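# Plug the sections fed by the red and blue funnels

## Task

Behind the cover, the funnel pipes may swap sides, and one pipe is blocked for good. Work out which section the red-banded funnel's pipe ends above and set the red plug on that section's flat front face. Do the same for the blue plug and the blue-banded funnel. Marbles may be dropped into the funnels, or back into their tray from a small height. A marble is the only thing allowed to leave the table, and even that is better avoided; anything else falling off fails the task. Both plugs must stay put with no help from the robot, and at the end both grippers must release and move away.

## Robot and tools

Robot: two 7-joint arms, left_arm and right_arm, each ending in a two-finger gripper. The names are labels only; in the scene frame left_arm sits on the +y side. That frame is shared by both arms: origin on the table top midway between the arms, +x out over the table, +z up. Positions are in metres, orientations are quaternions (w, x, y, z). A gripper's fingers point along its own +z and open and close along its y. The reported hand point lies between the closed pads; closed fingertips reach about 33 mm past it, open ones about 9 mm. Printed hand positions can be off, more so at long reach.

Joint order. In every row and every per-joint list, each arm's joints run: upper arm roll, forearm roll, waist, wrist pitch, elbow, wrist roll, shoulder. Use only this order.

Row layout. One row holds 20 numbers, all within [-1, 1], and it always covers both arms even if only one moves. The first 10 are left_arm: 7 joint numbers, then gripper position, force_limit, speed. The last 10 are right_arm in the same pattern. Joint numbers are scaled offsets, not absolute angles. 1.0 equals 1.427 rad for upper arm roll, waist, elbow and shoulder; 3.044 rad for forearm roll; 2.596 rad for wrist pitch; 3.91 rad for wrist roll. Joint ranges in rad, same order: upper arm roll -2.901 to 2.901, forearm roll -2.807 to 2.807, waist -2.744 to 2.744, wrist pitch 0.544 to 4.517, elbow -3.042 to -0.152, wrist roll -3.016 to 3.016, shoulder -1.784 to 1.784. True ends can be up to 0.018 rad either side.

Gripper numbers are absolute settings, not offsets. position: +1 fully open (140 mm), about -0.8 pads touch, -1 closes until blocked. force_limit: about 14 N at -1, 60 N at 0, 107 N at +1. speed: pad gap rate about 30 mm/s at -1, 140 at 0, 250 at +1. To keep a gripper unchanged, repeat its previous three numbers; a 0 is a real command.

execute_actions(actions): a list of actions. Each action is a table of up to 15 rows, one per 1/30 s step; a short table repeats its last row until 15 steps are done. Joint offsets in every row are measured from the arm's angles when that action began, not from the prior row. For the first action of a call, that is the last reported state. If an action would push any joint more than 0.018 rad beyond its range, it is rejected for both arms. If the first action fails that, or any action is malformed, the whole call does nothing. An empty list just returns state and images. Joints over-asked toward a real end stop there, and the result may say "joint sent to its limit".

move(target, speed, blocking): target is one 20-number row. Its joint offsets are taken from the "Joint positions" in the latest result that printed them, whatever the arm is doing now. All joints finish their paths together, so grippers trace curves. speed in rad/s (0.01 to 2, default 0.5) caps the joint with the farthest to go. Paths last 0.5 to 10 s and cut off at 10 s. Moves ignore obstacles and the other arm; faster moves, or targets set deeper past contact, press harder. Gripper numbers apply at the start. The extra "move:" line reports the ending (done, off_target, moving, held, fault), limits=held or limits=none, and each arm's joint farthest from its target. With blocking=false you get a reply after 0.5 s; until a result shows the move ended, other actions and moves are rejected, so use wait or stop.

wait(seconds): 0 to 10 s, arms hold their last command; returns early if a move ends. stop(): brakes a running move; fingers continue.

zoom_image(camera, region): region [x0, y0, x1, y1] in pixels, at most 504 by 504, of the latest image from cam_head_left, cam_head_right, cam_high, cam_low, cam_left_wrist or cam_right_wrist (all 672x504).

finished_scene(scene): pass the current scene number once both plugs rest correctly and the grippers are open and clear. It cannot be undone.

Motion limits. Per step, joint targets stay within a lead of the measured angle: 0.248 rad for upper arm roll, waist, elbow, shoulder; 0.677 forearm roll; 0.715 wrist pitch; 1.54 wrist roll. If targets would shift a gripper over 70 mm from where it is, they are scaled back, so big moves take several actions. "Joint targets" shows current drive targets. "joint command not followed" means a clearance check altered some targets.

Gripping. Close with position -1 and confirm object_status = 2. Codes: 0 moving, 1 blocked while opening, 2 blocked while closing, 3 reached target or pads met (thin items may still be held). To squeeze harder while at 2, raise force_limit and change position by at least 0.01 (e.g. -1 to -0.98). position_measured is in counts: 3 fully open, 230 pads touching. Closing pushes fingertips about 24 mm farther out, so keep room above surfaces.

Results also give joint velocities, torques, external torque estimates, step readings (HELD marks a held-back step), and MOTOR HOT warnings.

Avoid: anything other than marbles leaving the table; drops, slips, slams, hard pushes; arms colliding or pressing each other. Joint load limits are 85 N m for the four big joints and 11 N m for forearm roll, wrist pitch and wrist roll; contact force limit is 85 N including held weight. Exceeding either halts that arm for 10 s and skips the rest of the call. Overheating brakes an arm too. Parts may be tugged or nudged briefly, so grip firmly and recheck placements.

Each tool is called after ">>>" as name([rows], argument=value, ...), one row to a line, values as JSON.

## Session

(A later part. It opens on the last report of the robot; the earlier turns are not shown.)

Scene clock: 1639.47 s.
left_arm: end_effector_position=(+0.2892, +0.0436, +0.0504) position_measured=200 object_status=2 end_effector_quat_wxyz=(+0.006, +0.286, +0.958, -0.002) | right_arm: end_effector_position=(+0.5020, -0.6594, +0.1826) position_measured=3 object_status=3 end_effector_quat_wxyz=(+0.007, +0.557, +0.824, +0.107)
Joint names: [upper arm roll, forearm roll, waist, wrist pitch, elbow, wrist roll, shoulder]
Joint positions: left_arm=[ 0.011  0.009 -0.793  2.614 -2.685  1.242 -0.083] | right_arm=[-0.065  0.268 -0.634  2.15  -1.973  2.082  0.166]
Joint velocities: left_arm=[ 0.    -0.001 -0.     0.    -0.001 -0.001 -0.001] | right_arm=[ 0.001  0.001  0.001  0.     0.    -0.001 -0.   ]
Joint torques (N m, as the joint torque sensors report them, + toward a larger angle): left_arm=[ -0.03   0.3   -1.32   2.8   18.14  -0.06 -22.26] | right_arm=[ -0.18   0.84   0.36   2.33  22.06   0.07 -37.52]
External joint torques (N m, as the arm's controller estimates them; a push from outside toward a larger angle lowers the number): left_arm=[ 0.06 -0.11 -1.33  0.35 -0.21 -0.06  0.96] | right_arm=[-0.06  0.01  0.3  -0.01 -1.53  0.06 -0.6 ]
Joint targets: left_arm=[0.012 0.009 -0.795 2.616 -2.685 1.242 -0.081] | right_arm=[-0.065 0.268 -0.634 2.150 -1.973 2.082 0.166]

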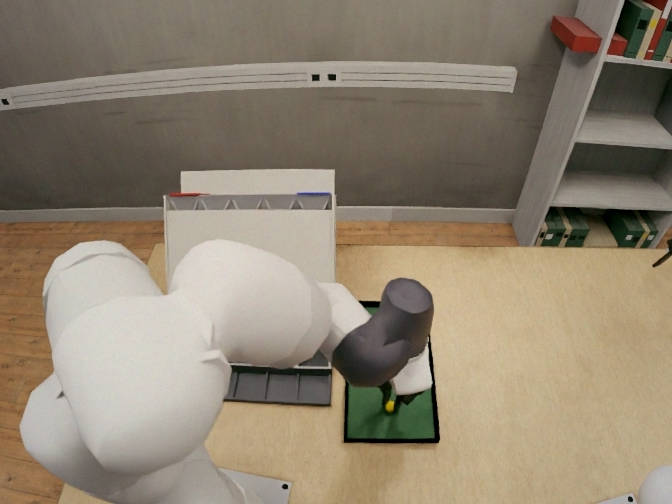

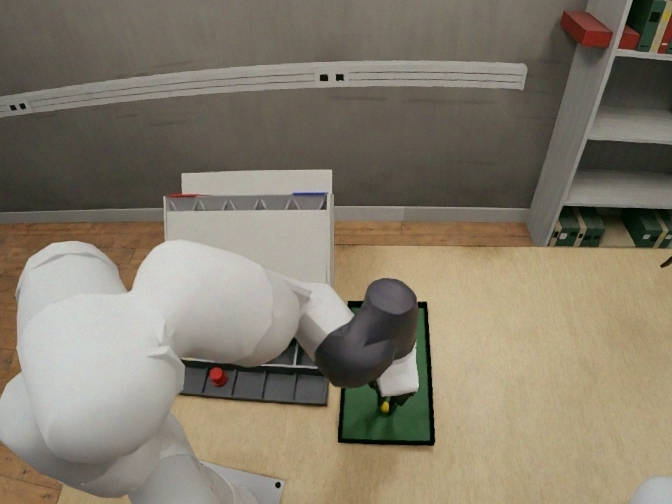

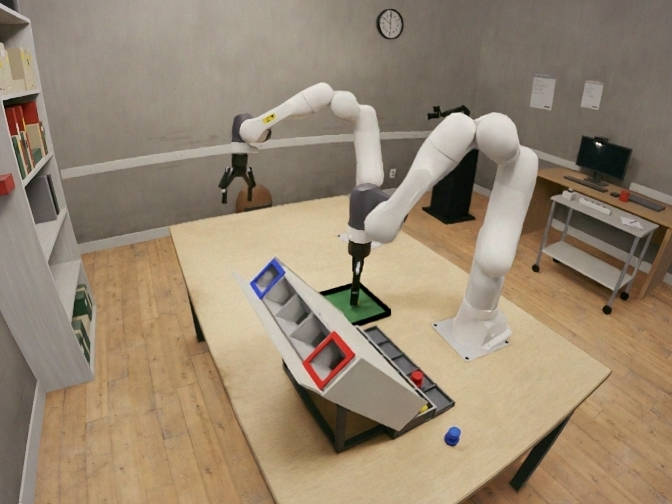

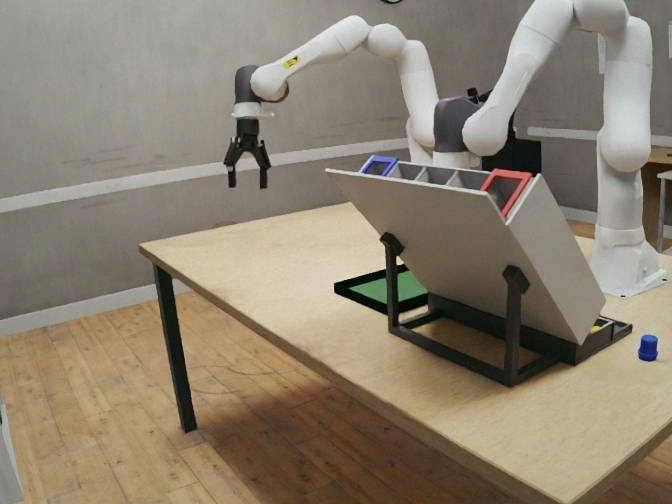

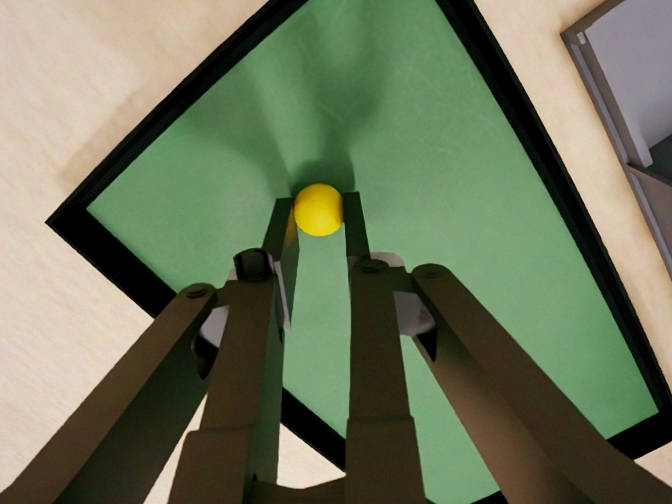

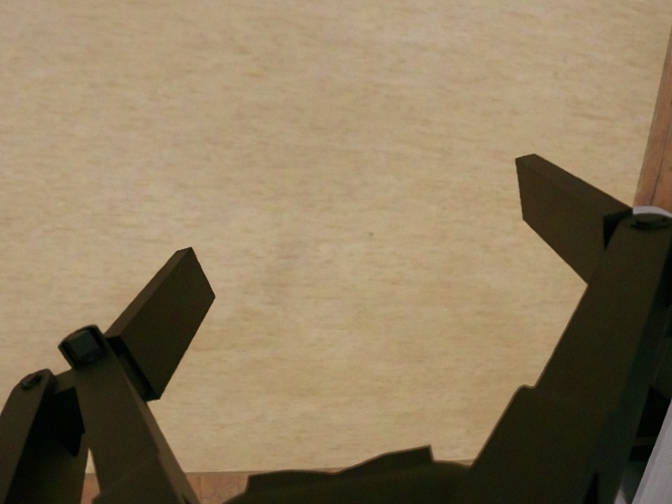

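>>> execute_actions([
  [[0,0,0,0,0,0,0,-0.41,0,0.5,0,0,0,0,0,0,0,1,-0.5,0],[0,0,0,0,-0.006,0,0.0045,-0.41,0,0.5,0,0,0,0,0,0,0,1,-0.5,0],[0,0,0,0,-0.0084,0,0.0063,-0.41,0,0.5,0,0,0,0,0,0,0,1,-0.5,0],[0,0,0,0,-0.0084,0,0.0063,-1,0,0,0,0,0,0,0,0,0,1,-0.5,0],[0,0,0,0,-0.0084,0,0.0063,-1,0,0,0,0,0,0,0,0,0,1,-0.5,0],[0,0,0,0,-0.0084,0,0.0063,-1,0,0,0,0,0,0,0,0,0,1,-0.5,0],[0,0,0,0,-0.0084,0,0.0063,-1,0,0,0,0,0,0,0,0,0,1,-0.5,0],[0,0,0.0027,0,-0.0084,0,0.0033,-1,0,0,0,0,0,0,0,0,0,1,-0.5,0],[0,0,0.0104,-0.0012,-0.0084,0,-0.0055,-1,0,0,0,0,0,0,0,0,0,1,-0.5,0],[0,0,0.0237,-0.0079,-0.0084,0,-0.0202,-1,0,0,0,0,0,0,0,0,0,1,-0.5,0],[0,0,0.0424,-0.0193,-0.0084,0,-0.0401,-1,0,0,0,0,0,0,0,0,0,1,-0.5,0],[0,0,0.0664,-0.0378,-0.0084,0,-0.0648,-1,0,0,0,0,0,0,0,0,0,1,-0.5,0],[0,0,0.0936,-0.0589,-0.0084,0,-0.0915,-1,0,0,0,0,0,0,0,0,0,1,-0.5,0],[0,0,0.1206,-0.0782,-0.0084,0,-0.1165,-1,0,0,0,0,0,0,0,0,0,1,-0.5,0],[0,0,0.1481,-0.0951,-0.0079,0,-0.1406,-1,0,0,0,0,0,0,0,0,0,1,-0.5,0]],
  [[0,0,0.082,-0.0597,0.0005,0,-0.0764,-1,0,0,0,0,0,0,0,0,0,1,-0.5,0],[0,0,0.109,-0.0659,0.0028,0,-0.0976,-1,0,0,0,0,0,0,0,0,0,1,-0.5,0],[0,0,0.1357,-0.069,0.0061,0,-0.1174,-1,0,0,0,0,0,0,0,0,0,1,-0.5,0],[0,0,0.1622,-0.072,0.0103,0,-0.1357,-1,0,0,0,0,0,0,0,0,0,1,-0.5,0],[0,0,0.1882,-0.077,0.0154,0,-0.1525,-1,0,0,0,0,0,0,0,0,0,1,-0.5,0],[0,0,0.2139,-0.0797,0.0214,0,-0.1678,-1,0,0,0,0,0,0,0,0,0,1,-0.5,0],[0,0,0.2389,-0.0828,0.0284,0,-0.1813,-1,0,0,0,0,0,0,0,0,0,1,-0.5,0],[0,0,0.2636,-0.0828,0.0363,0,-0.1933,-1,0,0,0,0,0,0,0,0,0,1,-0.5,0],[0,0,0.2874,-0.0834,0.0451,0,-0.2037,-1,0,0,0,0,0,0,0,0,0,1,-0.5,0],[0,0,0.3108,-0.082,0.0551,0,-0.2123,-1,0,0,0,0,0,0,0,0,0,1,-0.5,0],[0,0,0.3334,-0.0794,0.0662,0,-0.2193,-1,0,0,0,0,0,0,0,0,0,1,-0.5,0],[0,0,0.3553,-0.0763,0.0781,0,-0.2245,-1,0,0,0,0,0,0,0,0,0,1,-0.5,0],[0,0,0.3766,-0.072,0.0912,0,-0.2282,-1,0,0,0,0,0,0,0,0,0,1,-0.5,0],[0,0,0.3973,-0.0709,0.1055,0,-0.2299,-1,0,0,0,0,0,0,0,0,0,1,-0.5,0],[0,0,0.4168,-0.0709,0.1208,0,-0.2301,-1,0,0,0,0,0,0,0,0,0,1,-0.5,0]],
  [[0,0,0.066,0,0.0465,0,-0.0046,-1,0,0,0,0,0,0,0,0,0,1,-0.5,0],[0,0,0.0844,0,0.0644,0,-0.0013,-1,0,0,0,0,0,0,0,0,0,1,-0.5,0],[0,0,0.1021,0,0.0834,0,0.0038,-1,0,0,0,0,0,0,0,0,0,1,-0.5,0],[0,0,0.1191,0,0.1039,0,0.0105,-1,0,0,0,0,0,0,0,0,0,1,-0.5,0],[0,0,0.1355,0,0.1258,0,0.0189,-1,0,0,0,0,0,0,0,0,0,1,-0.5,0],[0,0,0.1513,0,0.1491,0,0.029,-1,0,0,0,0,0,0,0,0,0,1,-0.5,0],[0,0,0.1666,0,0.1742,0,0.0408,-1,0,0,0,0,0,0,0,0,0,1,-0.5,0],[0,0,0.1811,0,0.2006,0,0.0539,-1,0,0,0,0,0,0,0,0,0,1,-0.5,0],[0,0,0.1957,0,0.2289,0,0.0689,-1,0,0,0,0,0,0,0,0,0,1,-0.5,0],[0,0,0.2101,0.0131,0.2567,0,0.0891,-1,0,0,0,0,0,0,0,0,0,1,-0.5,0],[0,0,0.2233,0.0285,0.2776,0,0.1165,-1,0,0,0,0,0,0,0,0,0,1,-0.5,0],[0,0,0.2337,0.0401,0.2913,0,0.1425,-1,0,0,0,0,0,0,0,0,0,1,-0.5,0],[0,0,0.2412,0.0439,0.2999,0,0.1626,-1,0,0,0,0,0,0,0,0,0,1,-0.5,0],[0,0,0.2456,0.0401,0.3043,0,0.1748,-1,0,0,0,0,0,0,0,0,0,1,-0.5,0],[0,0,0.2471,0.0239,0.3057,0,0.179,-0.15,0,0.5,0,0,0,0,0,0,0,1,-0.5,0]],
])

Scene clock: 1758.17 s.
left_arm: end_effector_position=(+0.6424, +0.4244, +0.4138) position_measured=199 object_status=0 end_effector_quat_wxyz=(+0.271, -0.197, +0.942, -0.030) | right_arm: end_effector_position=(+0.5020, -0.6594, +0.1826) position_measured=3 object_status=3 end_effector_quat_wxyz=(+0.007, +0.557, +0.824, +0.107)
Joint names: [upper arm roll, forearm roll, waist, wrist pitch, elbow, wrist roll, shoulder]
Joint positions: left_arm=[ 0.009  0.009  0.198  2.387 -2.153  1.242 -0.319] | right_arm=[-0.065  0.268 -0.634  2.15  -1.973  2.082  0.166]
Joint velocities: left_arm=[0.027 0.    0.28  0.013 0.289 0.    0.655] | right_arm=[-0.001  0.001  0.    -0.001 -0.    -0.     0.001]
Joint torques (N m, as the joint torque sensors report them, + toward a larger angle): left_arm=[ -2.7    0.7   -1.7    3.04  23.86  -0.07 -22.28] | right_arm=[ -0.42   0.79   0.81   2.32  22.14   0.03 -37.4 ]
External joint torques (N m, as the arm's controller estimates them; a push from outside toward a larger angle lowers the number): left_arm=[ 1.16  0.06  1.56  0.38  2.01 -0.05  1.8 ] | right_arm=[-0.27 -0.04  0.8  -0.02 -1.38  0.02 -0.52]
External joint torques at the end of the 1st action: left_arm=[-1.19  0.09  1.   -0.6   1.27 -0.08 -1.63] | right_arm=[-0.15  0.01  0.84  0.   -1.68  0.02 -0.76]
External joint torques at the end of the 2nd action: left_arm=[-0.49 -0.1   1.2  -0.05  2.27 -0.02 -1.64] | right_arm=[-0.14  0.02  0.49 -0.01 -1.31  0.03 -0.6 ]
Joint targets: left_arm=[0.007 0.009 0.218 2.388 -2.132 1.242 -0.267] | right_arm=[-0.065 0.268 -0.634 2.150 -1.973 2.082 0.166]
Step readings (joint positions; steps 1 to 15: 1st action; 16 to 30: 2nd action; 31 to 45: 3rd action):
0: left_arm=[0.011 0.009 -0.793 2.614 -2.685 1.242 -0.083] | right_arm=[-0.065 0.268 -0.634 2.150 -1.973 2.082 0.166]
1: left_arm=[0.011 0.009 -0.793 2.614 -2.685 1.242 -0.083] | right_arm=[-0.065 0.268 -0.634 2.150 -1.973 2.082 0.166]
2: left_arm=[0.011 0.009 -0.793 2.614 -2.686 1.242 -0.083] | right_arm=[-0.065 0.268 -0.634 2.150 -1.973 2.082 0.166]
4: left_arm=[0.011 0.009 -0.793 2.614 -2.690 1.242 -0.081] | right_arm=[-0.065 0.268 -0.634 2.150 -1.973 2.082 0.166]
8: left_arm=[0.011 0.009 -0.793 2.615 -2.692 1.242 -0.079] | right_arm=[-0.065 0.268 -0.634 2.150 -1.973 2.082 0.166]
15: left_arm=[0.006 0.009 -0.662 2.510 -2.698 1.242 -0.205] | right_arm=[-0.065 0.268 -0.634 2.150 -1.973 2.082 0.166]
16: left_arm=[0.006 0.009 -0.626 2.483 -2.698 1.242 -0.239] | right_arm=[-0.065 0.268 -0.634 2.150 -1.973 2.082 0.166]
17: left_arm=[0.007 0.009 -0.589 2.457 -2.697 1.242 -0.272] | right_arm=[-0.065 0.268 -0.634 2.150 -1.973 2.082 0.166]
19: left_arm=[0.007 0.009 -0.514 2.415 -2.692 1.242 -0.334] | right_arm=[-0.065 0.268 -0.634 2.150 -1.973 2.082 0.166]
23: left_arm=[0.007 0.009 -0.366 2.353 -2.667 1.242 -0.434] | right_arm=[-0.065 0.268 -0.634 2.150 -1.973 2.082 0.166]
30: left_arm=[0.007 0.009 -0.134 2.326 -2.569 1.242 -0.522] | right_arm=[-0.065 0.268 -0.634 2.150 -1.973 2.082 0.166]
31: left_arm=[0.007 0.009 -0.105 2.326 -2.548 1.242 -0.525] | right_arm=[-0.065 0.268 -0.634 2.150 -1.973 2.082 0.166]
32: left_arm=[0.008 0.009 -0.076 2.326 -2.526 1.242 -0.525] | right_arm=[-0.065 0.268 -0.634 2.150 -1.973 2.082 0.166]
34: left_arm=[0.008 0.009 -0.023 2.325 -2.478 1.242 -0.521] | right_arm=[-0.065 0.268 -0.634 2.150 -1.973 2.082 0.166]
38: left_arm=[0.008 0.009 0.074 2.325 -2.357 1.242 -0.481] | right_arm=[-0.065 0.268 -0.634 2.150 -1.973 2.082 0.166]
45: Joint positions above

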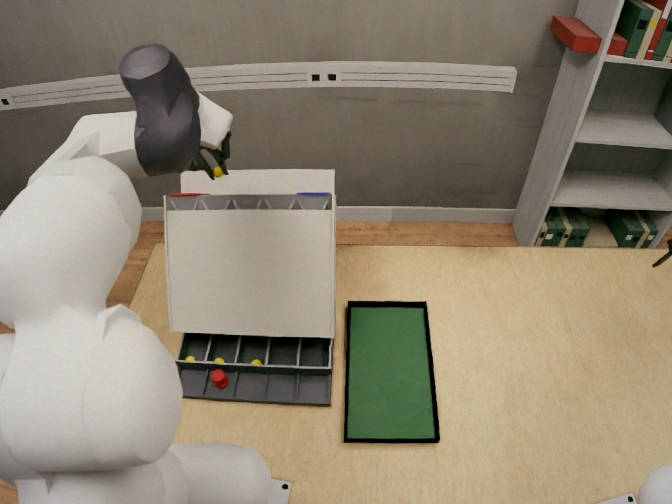

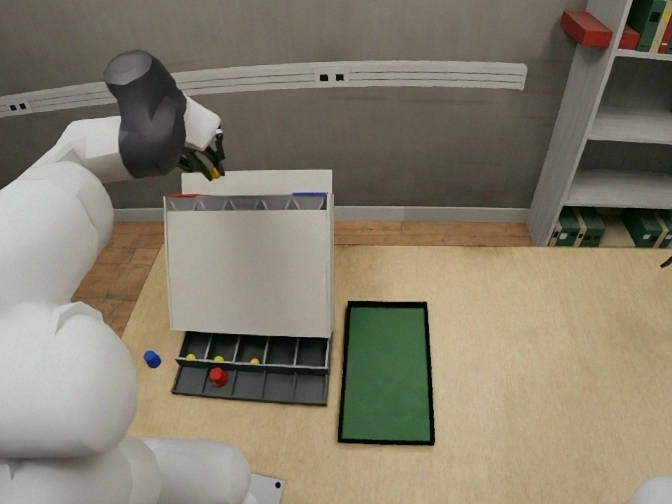

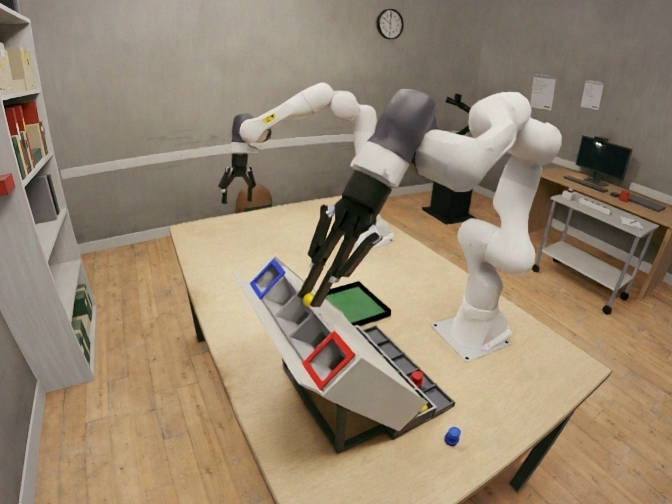

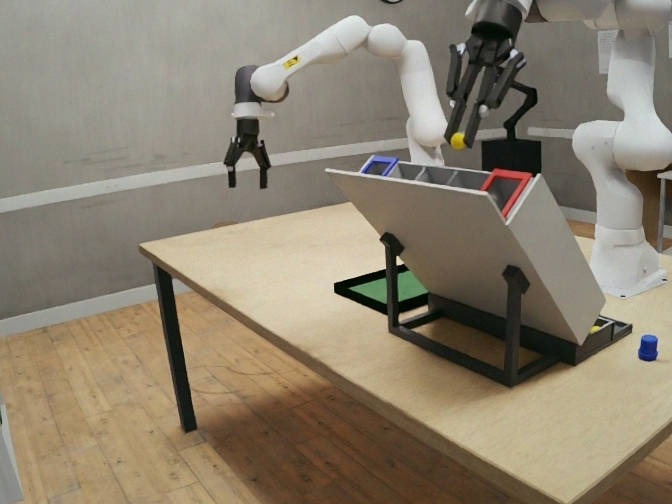

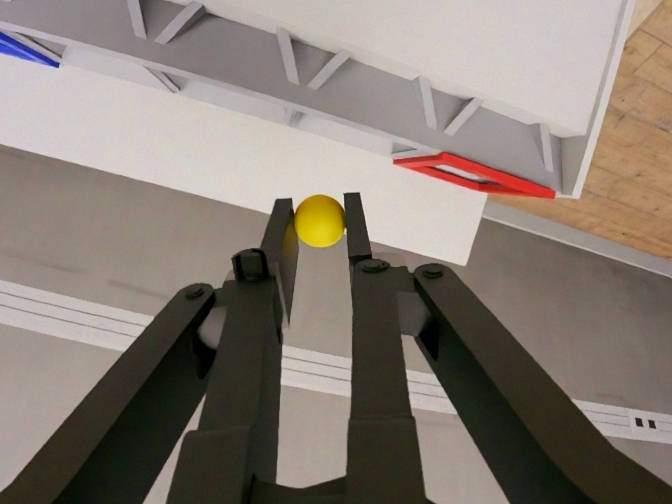

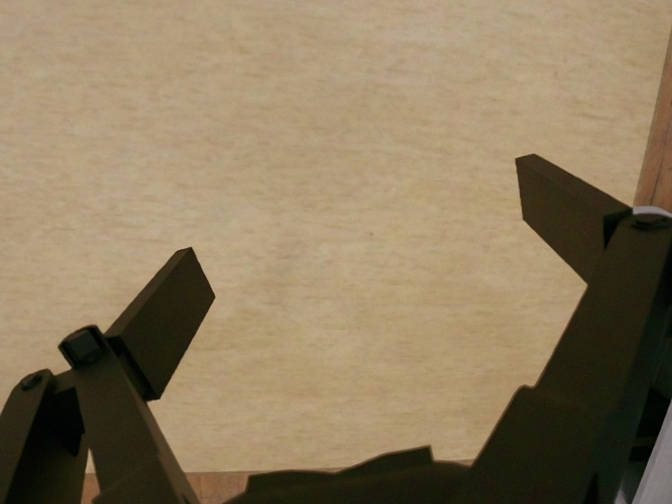

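>>> execute_actions(actions=[])

>>> zoom_image(camera="cam_head_right", region=[110, 320, 450, 450])

Scene clock: 1772.27 s.
left_arm: end_effector_position=(+0.6496, +0.4354, +0.3924) position_measured=148 object_status=3 end_effector_quat_wxyz=(+0.255, -0.205, +0.945, -0.026) | right_arm: end_effector_position=(+0.5020, -0.6594, +0.1826) position_measured=3 object_status=3 end_effector_quat_wxyz=(+0.007, +0.557, +0.824, +0.107)
Joint names: [upper arm roll, forearm roll, waist, wrist pitch, elbow, wrist roll, shoulder]
Joint positions: left_arm=[ 0.008  0.009  0.216  2.387 -2.135  1.242 -0.266] | right_arm=[-0.065  0.268 -0.634  2.15  -1.973  2.082  0.166]
Joint velocities: left_arm=[ 0.001  0.    -0.001 -0.    -0.001  0.001 -0.   ] | right_arm=[-0.001  0.     0.     0.    -0.     0.002  0.001]
Joint torques (N m, as the joint torque sensors report them, + toward a larger angle): left_arm=[ -1.41   0.75   1.42   3.38  26.62  -0.07 -24.54] | right_arm=[ -0.48   0.82   1.1    2.34  22.03   0.1  -37.32]
External joint torques (N m, as the arm's controller estimates them; a push from outside toward a larger angle lowers the number): left_arm=[-1.12 -0.01  1.41  0.06  1.37 -0.05 -0.78] | right_arm=[-0.41 -0.01  1.   -0.01 -1.54  0.08 -0.43]
Joint targets: left_arm=[0.007 0.009 0.218 2.388 -2.132 1.242 -0.267] | right_arm=[-0.065 0.268 -0.634 2.150 -1.973 2.082 0.166]

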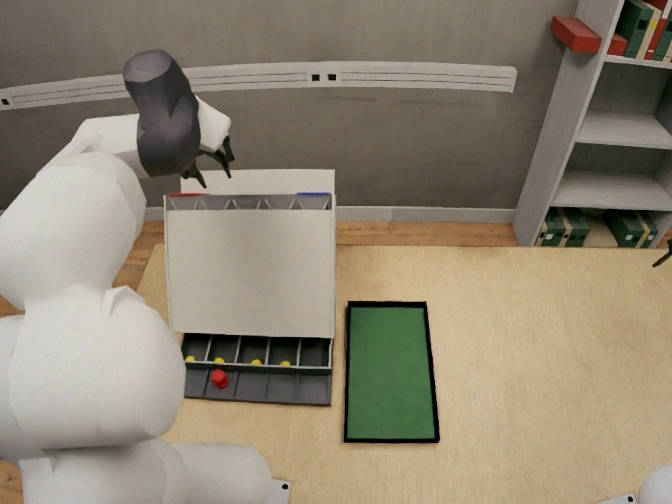

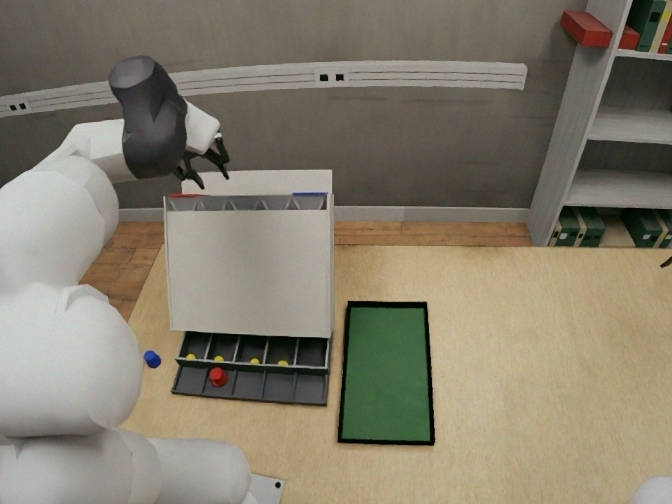

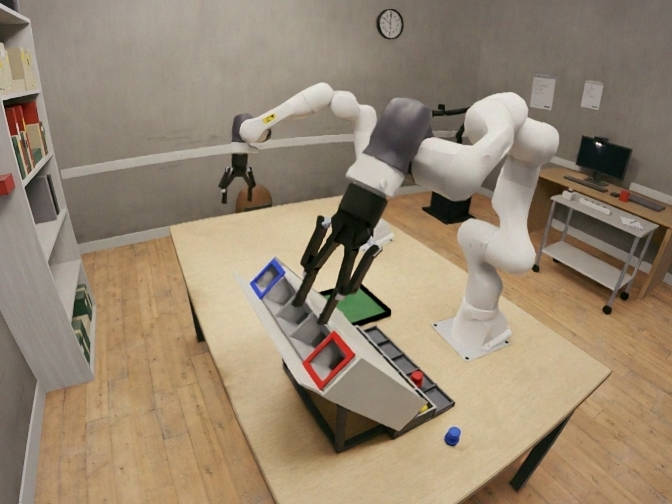

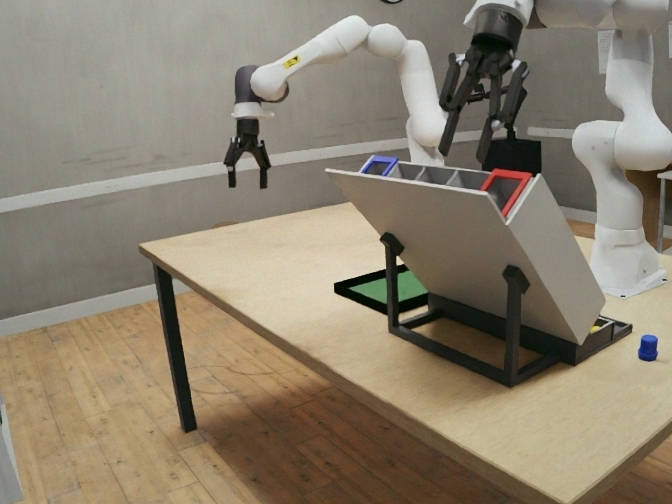

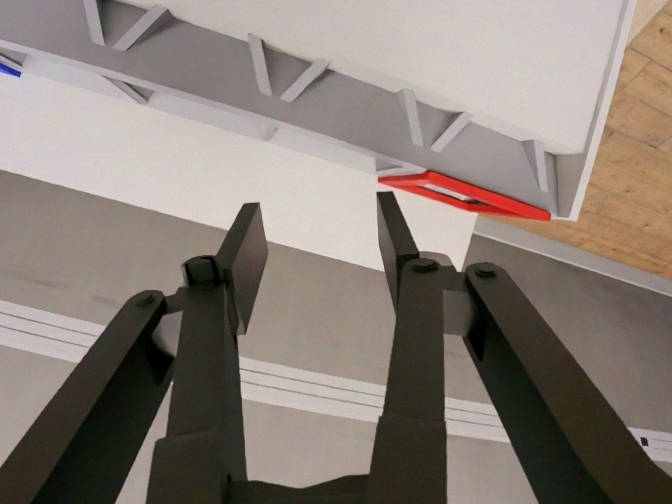

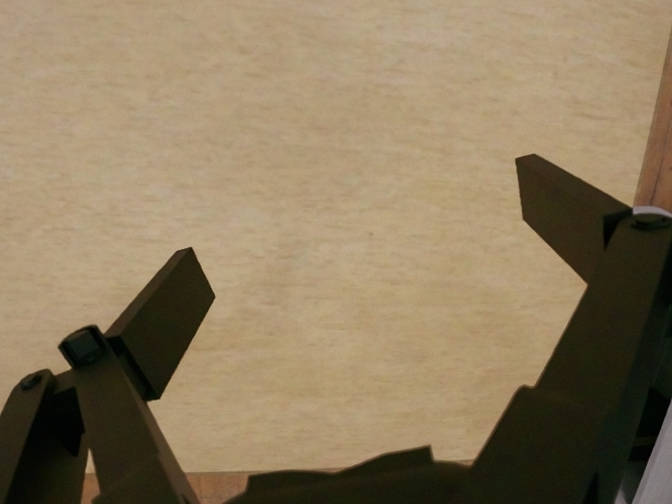

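Region (110, 320, 450, 450) of cam_head_right's 672x504 image, scaled by 1.482, with more detail than that image has; it fills the top 193 rows of this view, and the rest is white.

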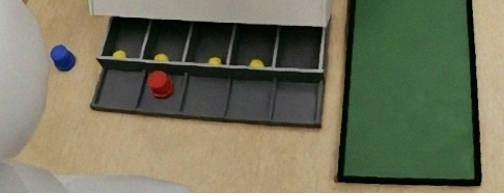

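>>> execute_actions([
  [[0,0,0.0040,-0.0027,-0.0080,0,-0.0130,-0.15,0,0.5,0,0,0,0,0,0,0,1,-0.5,0],[0,0,0.0114,-0.0123,-0.0228,0,-0.0370,-0.15,0,0.5,0,0,0,0,0,0,0,1,-0.5,0],[0,0,0.0210,-0.0220,-0.0420,0,-0.0685,-0.15,0,0.5,0,0,0,0,0,0,0,1,-0.5,0],[0,0,0.0322,-0.0277,-0.0633,0,-0.1002,-0.15,0,0.5,0,0,0,0,0,0,0,1,-0.5,0],[0,0,0.0471,-0.0297,-0.0841,0,-0.1125,-0.15,0,0.5,0,0,0,0,0,0,0,1,-0.5,0],[0,0,0.0619,-0.0258,-0.1062,0,-0.1229,-0.15,0,0.5,0,0,0,0,0,0,0,1,-0.5,0],[0,0,0.0767,-0.0220,-0.1275,0,-0.1315,-0.15,0,0.5,0,0,0,0,0,0,0,1,-0.5,0],[0,0,0.0915,-0.0220,-0.1475,0,-0.1381,-0.15,0,0.5,0,0,0,0,0,0,0,1,-0.5,0],[0,0,0.1076,-0.0239,-0.1643,0,-0.1423,-0.15,0,0.5,0,0,0,0,0,0,0,1,-0.5,0],[0,0,0.1247,-0.0258,-0.1790,0,-0.1446,-0.15,0,0.5,0,0,0,0,0,0,0,1,-0.5,0],[0,0,0.1419,-0.0277,-0.1927,0,-0.1453,-0.15,0,0.5,0,0,0,0,0,0,0,1,-0.5,0],[0,0,0.1590,-0.0297,-0.2060,0,-0.1445,-0.15,0,0.5,0,0,0,0,0,0,0,1,-0.5,0],[0,0,0.1760,-0.0297,-0.2193,0,-0.1422,-0.15,0,0.5,0,0,0,0,0,0,0,1,-0.5,0],[0,0,0.1924,-0.0277,-0.2324,0,-0.1399,-0.15,0,0.5,0,0,0,0,0,0,0,1,-0.5,0],[0,0,0.2088,-0.0239,-0.2467,0,-0.1361,-0.15,0,0.5,0,0,0,0,0,0,0,1,-0.5,0]],
  [[0,0,0.0537,0.0045,-0.0477,0,0.0101,-0.15,0,0.5,0,0,0,0,0,0,0,1,-0.5,0],[0,0,0.0701,0.0083,-0.0603,0,0.0170,-0.15,0,0.5,0,0,0,0,0,0,0,1,-0.5,0],[0,0,0.0875,0.0102,-0.0704,0,0.0261,-0.15,0,0.5,0,0,0,0,0,0,0,1,-0.5,0],[0,0,0.1058,0.0122,-0.0785,0,0.0373,-0.15,0,0.5,0,0,0,0,0,0,0,1,-0.5,0],[0,0,0.1242,0.0160,-0.0851,0,0.0505,-0.15,0,0.5,0,0,0,0,0,0,0,1,-0.5,0],[0,0,0.1425,0.0199,-0.0911,0,0.0657,-0.15,0,0.5,0,0,0,0,0,0,0,1,-0.5,0],[0,0,0.1608,0.0257,-0.0957,0,0.0829,-0.15,0,0.5,0,0,0,0,0,0,0,1,-0.5,0],[0,0,0.1741,0.0334,-0.0995,0,0.1072,-0.15,0,0.5,0,0,0,0,0,0,0,1,-0.5,0],[0,0,0.1861,0.0430,-0.1027,0,0.1338,-0.15,0,0.5,0,0,0,0,0,0,0,1,-0.5,0],[0,0,0.1959,0.0526,-0.1053,0,0.1622,-0.15,0,0.5,0,0,0,0,0,0,0,1,-0.5,0],[0,0,0.2022,0.0642,-0.1068,0,0.1899,-0.15,0,0.5,0,0,0,0,0,0,0,1,-0.5,0],[0,0,0.2064,0.0757,-0.1081,0,0.2124,-0.15,0,0.5,0,0,0,0,0,0,0,1,-0.5,0],[0,0,0.2085,0.0796,-0.1090,0,0.2297,-0.15,0,0.5,0,0,0,0,0,0,0,1,-0.5,0],[0,0,0.2099,0.0757,-0.1100,0,0.2418,-0.15,0,0.5,0,0,0,0,0,0,0,1,-0.5,0],[0,0,0.2106,0.0619,-0.1107,0,0.2488,-0.15,0,0.5,0,0,0,0,0,0,0,1,-0.5,0]],
])

Scene clock: 1893.27 s.
left_arm: end_effector_position=(+0.3841, +0.6341, +0.1025) position_measured=148 object_status=3 end_effector_quat_wxyz=(+0.013, -0.463, +0.886, +0.004) | right_arm: end_effector_position=(+0.5020, -0.6594, +0.1826) position_measured=3 object_status=3 end_effector_quat_wxyz=(+0.007, +0.557, +0.824, +0.107)
Joint names: [upper arm roll, forearm roll, waist, wrist pitch, elbow, wrist roll, shoulder]
Joint positions: left_arm=[ 0.01   0.009  0.751  2.465 -2.592  1.242 -0.154] | right_arm=[-0.065  0.268 -0.634  2.15  -1.973  2.082  0.166]
Joint velocities: left_arm=[ 0.    -0.001  0.12   0.094 -0.112  0.001  0.672] | right_arm=[ 0.001  0.001 -0.    -0.     0.     0.001  0.001]
Joint torques (N m, as the joint torque sensors report them, + toward a larger angle): left_arm=[ -2.41   0.4    0.81   3.49  23.06   0.04 -31.3 ] | right_arm=[ -0.08   0.83   0.98   2.32  22.15   0.07 -37.52]
External joint torques (N m, as the arm's controller estimates them; a push from outside toward a larger angle lowers the number): left_arm=[-0.65 -0.15  2.3   0.34 -1.36  0.04  0.96] | right_arm=[ 0.04  0.    0.92 -0.01 -1.32  0.06 -0.73]
External joint torques at the end of the 1st action: left_arm=[-0.72 -0.02  1.68 -0.07 -1.26 -0.03  1.1 ] | right_arm=[-0.07 -0.01  0.66  0.02 -1.71  0.02 -0.86]
Joint targets: left_arm=[0.008 0.009 0.761 2.487 -2.597 1.242 -0.113] | right_arm=[-0.065 0.268 -0.634 2.150 -1.973 2.082 0.166]
Step readings (joint positions; steps 1 to 15: 1st action; 16 to 30: 2nd action):
0: left_arm=[0.008 0.009 0.216 2.387 -2.135 1.242 -0.266] | right_arm=[-0.065 0.268 -0.634 2.150 -1.973 2.082 0.166]
1: left_arm=[0.008 0.009 0.216 2.386 -2.137 1.242 -0.268] | right_arm=[-0.065 0.268 -0.634 2.150 -1.973 2.082 0.166]
2: left_arm=[0.007 0.009 0.219 2.382 -2.146 1.242 -0.277] | right_arm=[-0.065 0.268 -0.634 2.150 -1.973 2.082 0.166]
4: left_arm=[0.005 0.009 0.233 2.363 -2.182 1.242 -0.323] | right_arm=[-0.065 0.268 -0.634 2.150 -1.973 2.082 0.166]
8: left_arm=[0.005 0.009 0.300 2.345 -2.276 1.242 -0.434] | right_arm=[-0.065 0.268 -0.634 2.150 -1.973 2.082 0.166]
15: left_arm=[0.008 0.009 0.460 2.326 -2.439 1.242 -0.468] | right_arm=[-0.065 0.268 -0.634 2.150 -1.973 2.082 0.166]
16: left_arm=[0.008 0.009 0.484 2.328 -2.459 1.242 -0.465] | right_arm=[-0.065 0.268 -0.634 2.150 -1.973 2.082 0.166]
17: left_arm=[0.008 0.009 0.508 2.331 -2.479 1.242 -0.460] | right_arm=[-0.065 0.268 -0.634 2.150 -1.973 2.082 0.166]
19: left_arm=[0.008 0.009 0.556 2.338 -2.513 1.242 -0.443] | right_arm=[-0.065 0.268 -0.634 2.150 -1.973 2.082 0.166]
23: left_arm=[0.008 0.009 0.656 2.365 -2.558 1.242 -0.374] | right_arm=[-0.065 0.268 -0.634 2.150 -1.973 2.082 0.166]
30: Joint positions above

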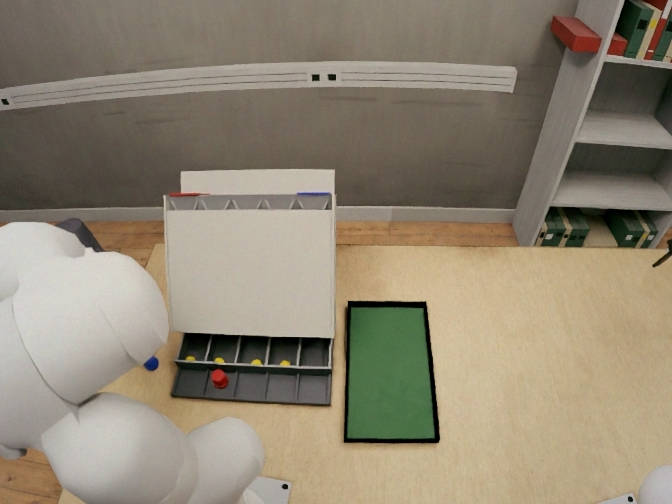

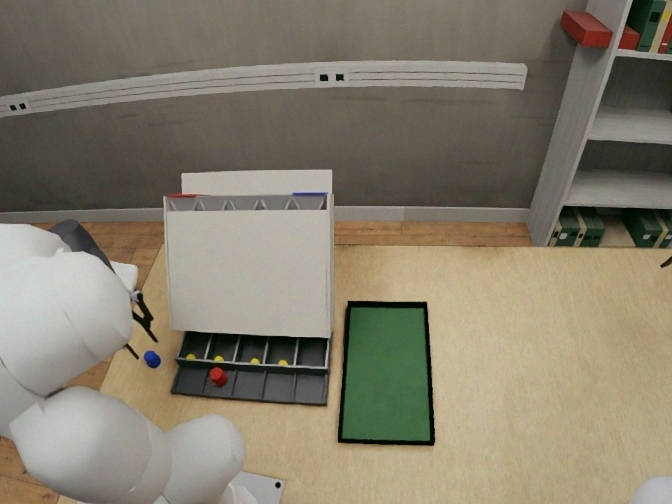

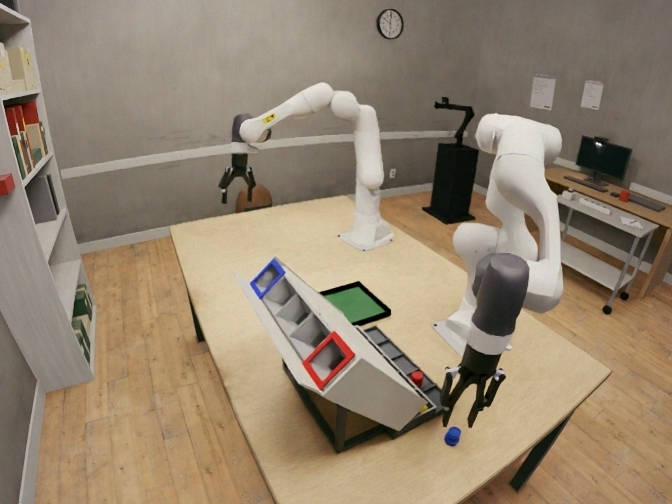

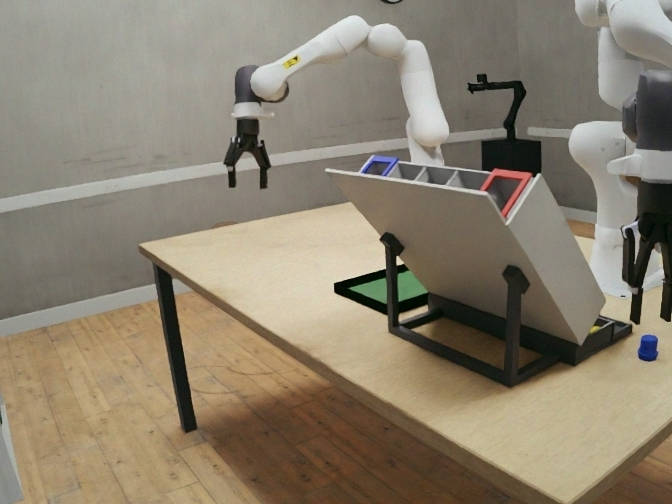

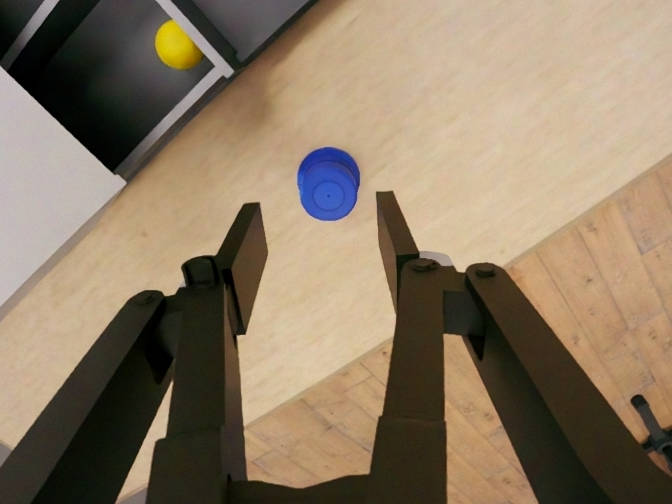

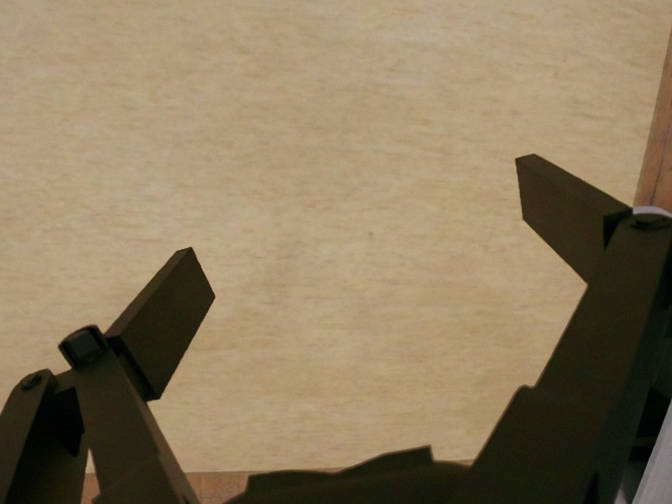

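>>> execute_actions(actions=[])

>>> zoom_image(camera="cam_left_wrist", region=[220, 110, 440, 330])

Scene clock: 1896.17 s.
left_arm: end_effector_position=(+0.3765, +0.6317, +0.0837) position_measured=148 object_status=3 end_effector_quat_wxyz=(-0.001, -0.466, +0.885, +0.002) | right_arm: end_effector_position=(+0.5020, -0.6594, +0.1826) position_measured=3 object_status=3 end_effector_quat_wxyz=(+0.007, +0.557, +0.824, +0.107)
Joint names: [upper arm roll, forearm roll, waist, wrist pitch, elbow, wrist roll, shoulder]
Joint positions: left_arm=[ 0.009  0.009  0.758  2.485 -2.599  1.242 -0.113] | right_arm=[-0.065  0.268 -0.634  2.15  -1.973  2.082  0.166]
Joint velocities: left_arm=[ 0.     0.    -0.001 -0.001  0.    -0.001  0.001] | right_arm=[ 0.    -0.002  0.001  0.     0.     0.001 -0.001]
Joint torques (N m, as the joint torque sensors report them, + toward a larger angle): left_arm=[ -1.21   0.37   1.71   2.74  21.27  -0.04 -23.98] | right_arm=[ -0.18   0.84   0.57   2.32  21.62  -0.02 -37.26]
External joint torques (N m, as the arm's controller estimates them; a push from outside toward a larger angle lowers the number): left_arm=[-1.07 -0.12  1.73  0.31  1.29 -0.04 -0.19] | right_arm=[-0.02  0.01  0.56 -0.03 -1.97 -0.03 -0.29]
Joint targets: left_arm=[0.008 0.009 0.761 2.487 -2.597 1.242 -0.113] | right_arm=[-0.065 0.268 -0.634 2.150 -1.973 2.082 0.166]

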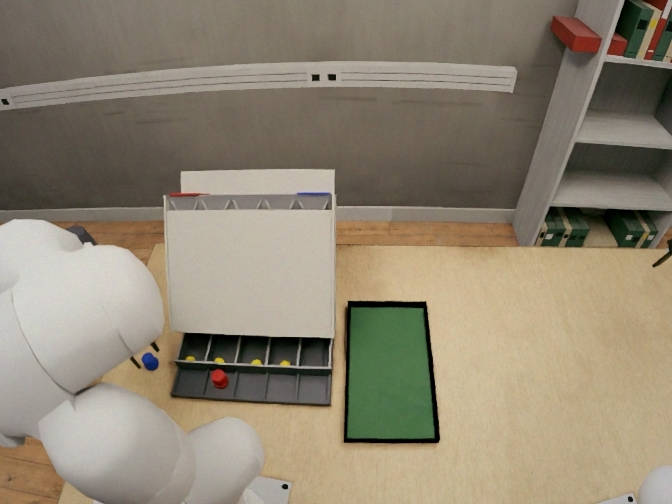

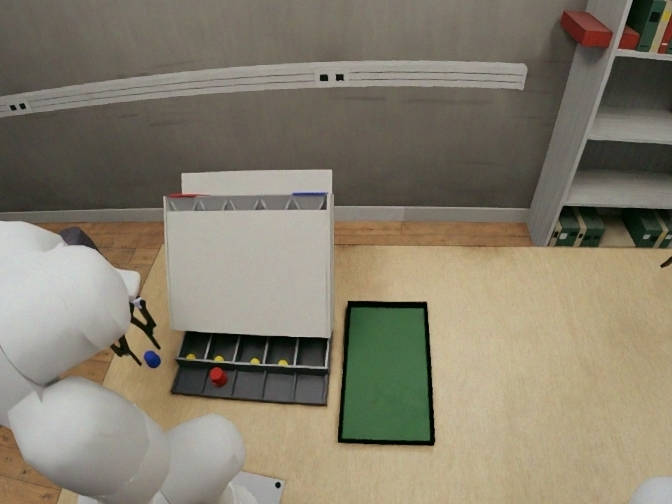

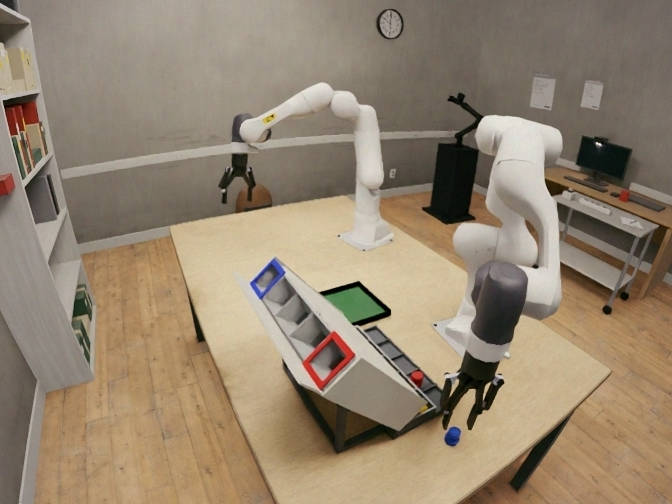

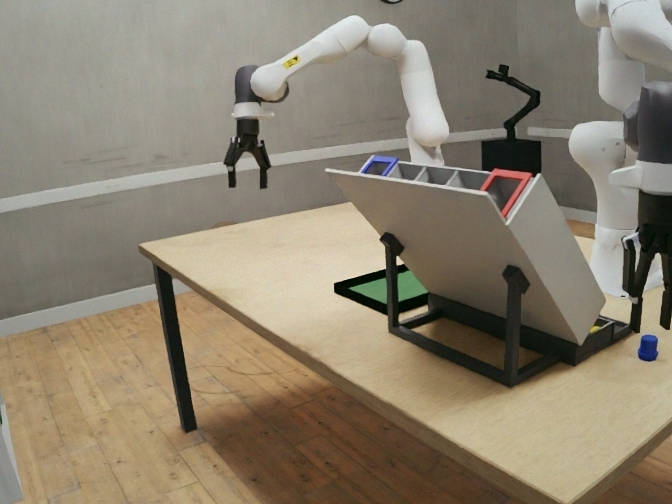

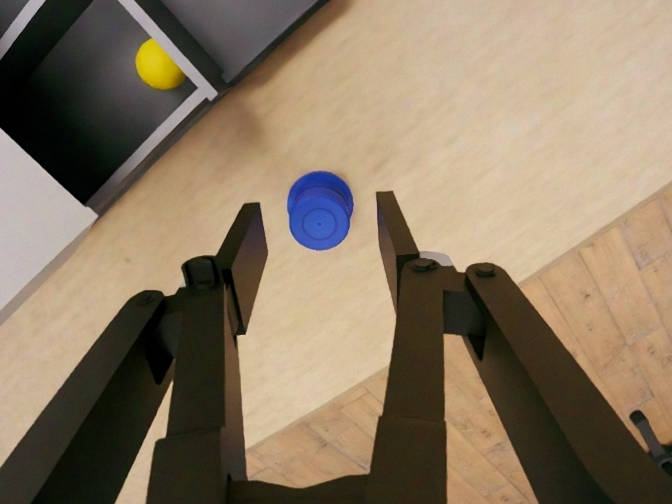

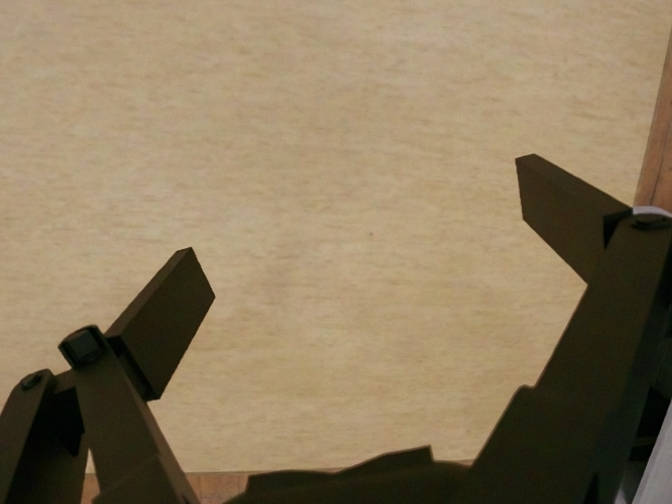

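Region (220, 110, 440, 330) of cam_left_wrist's 672x504 image, scaled by 2.291, with more detail than that image has.

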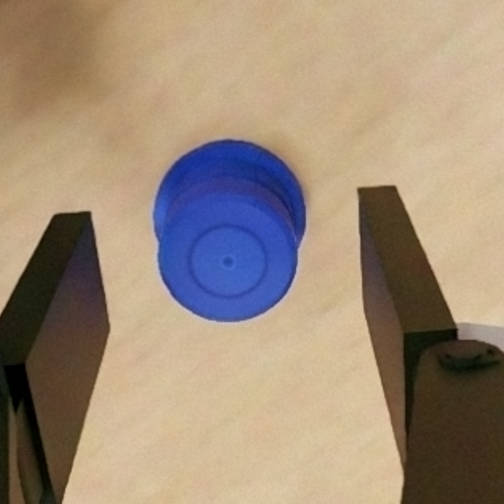

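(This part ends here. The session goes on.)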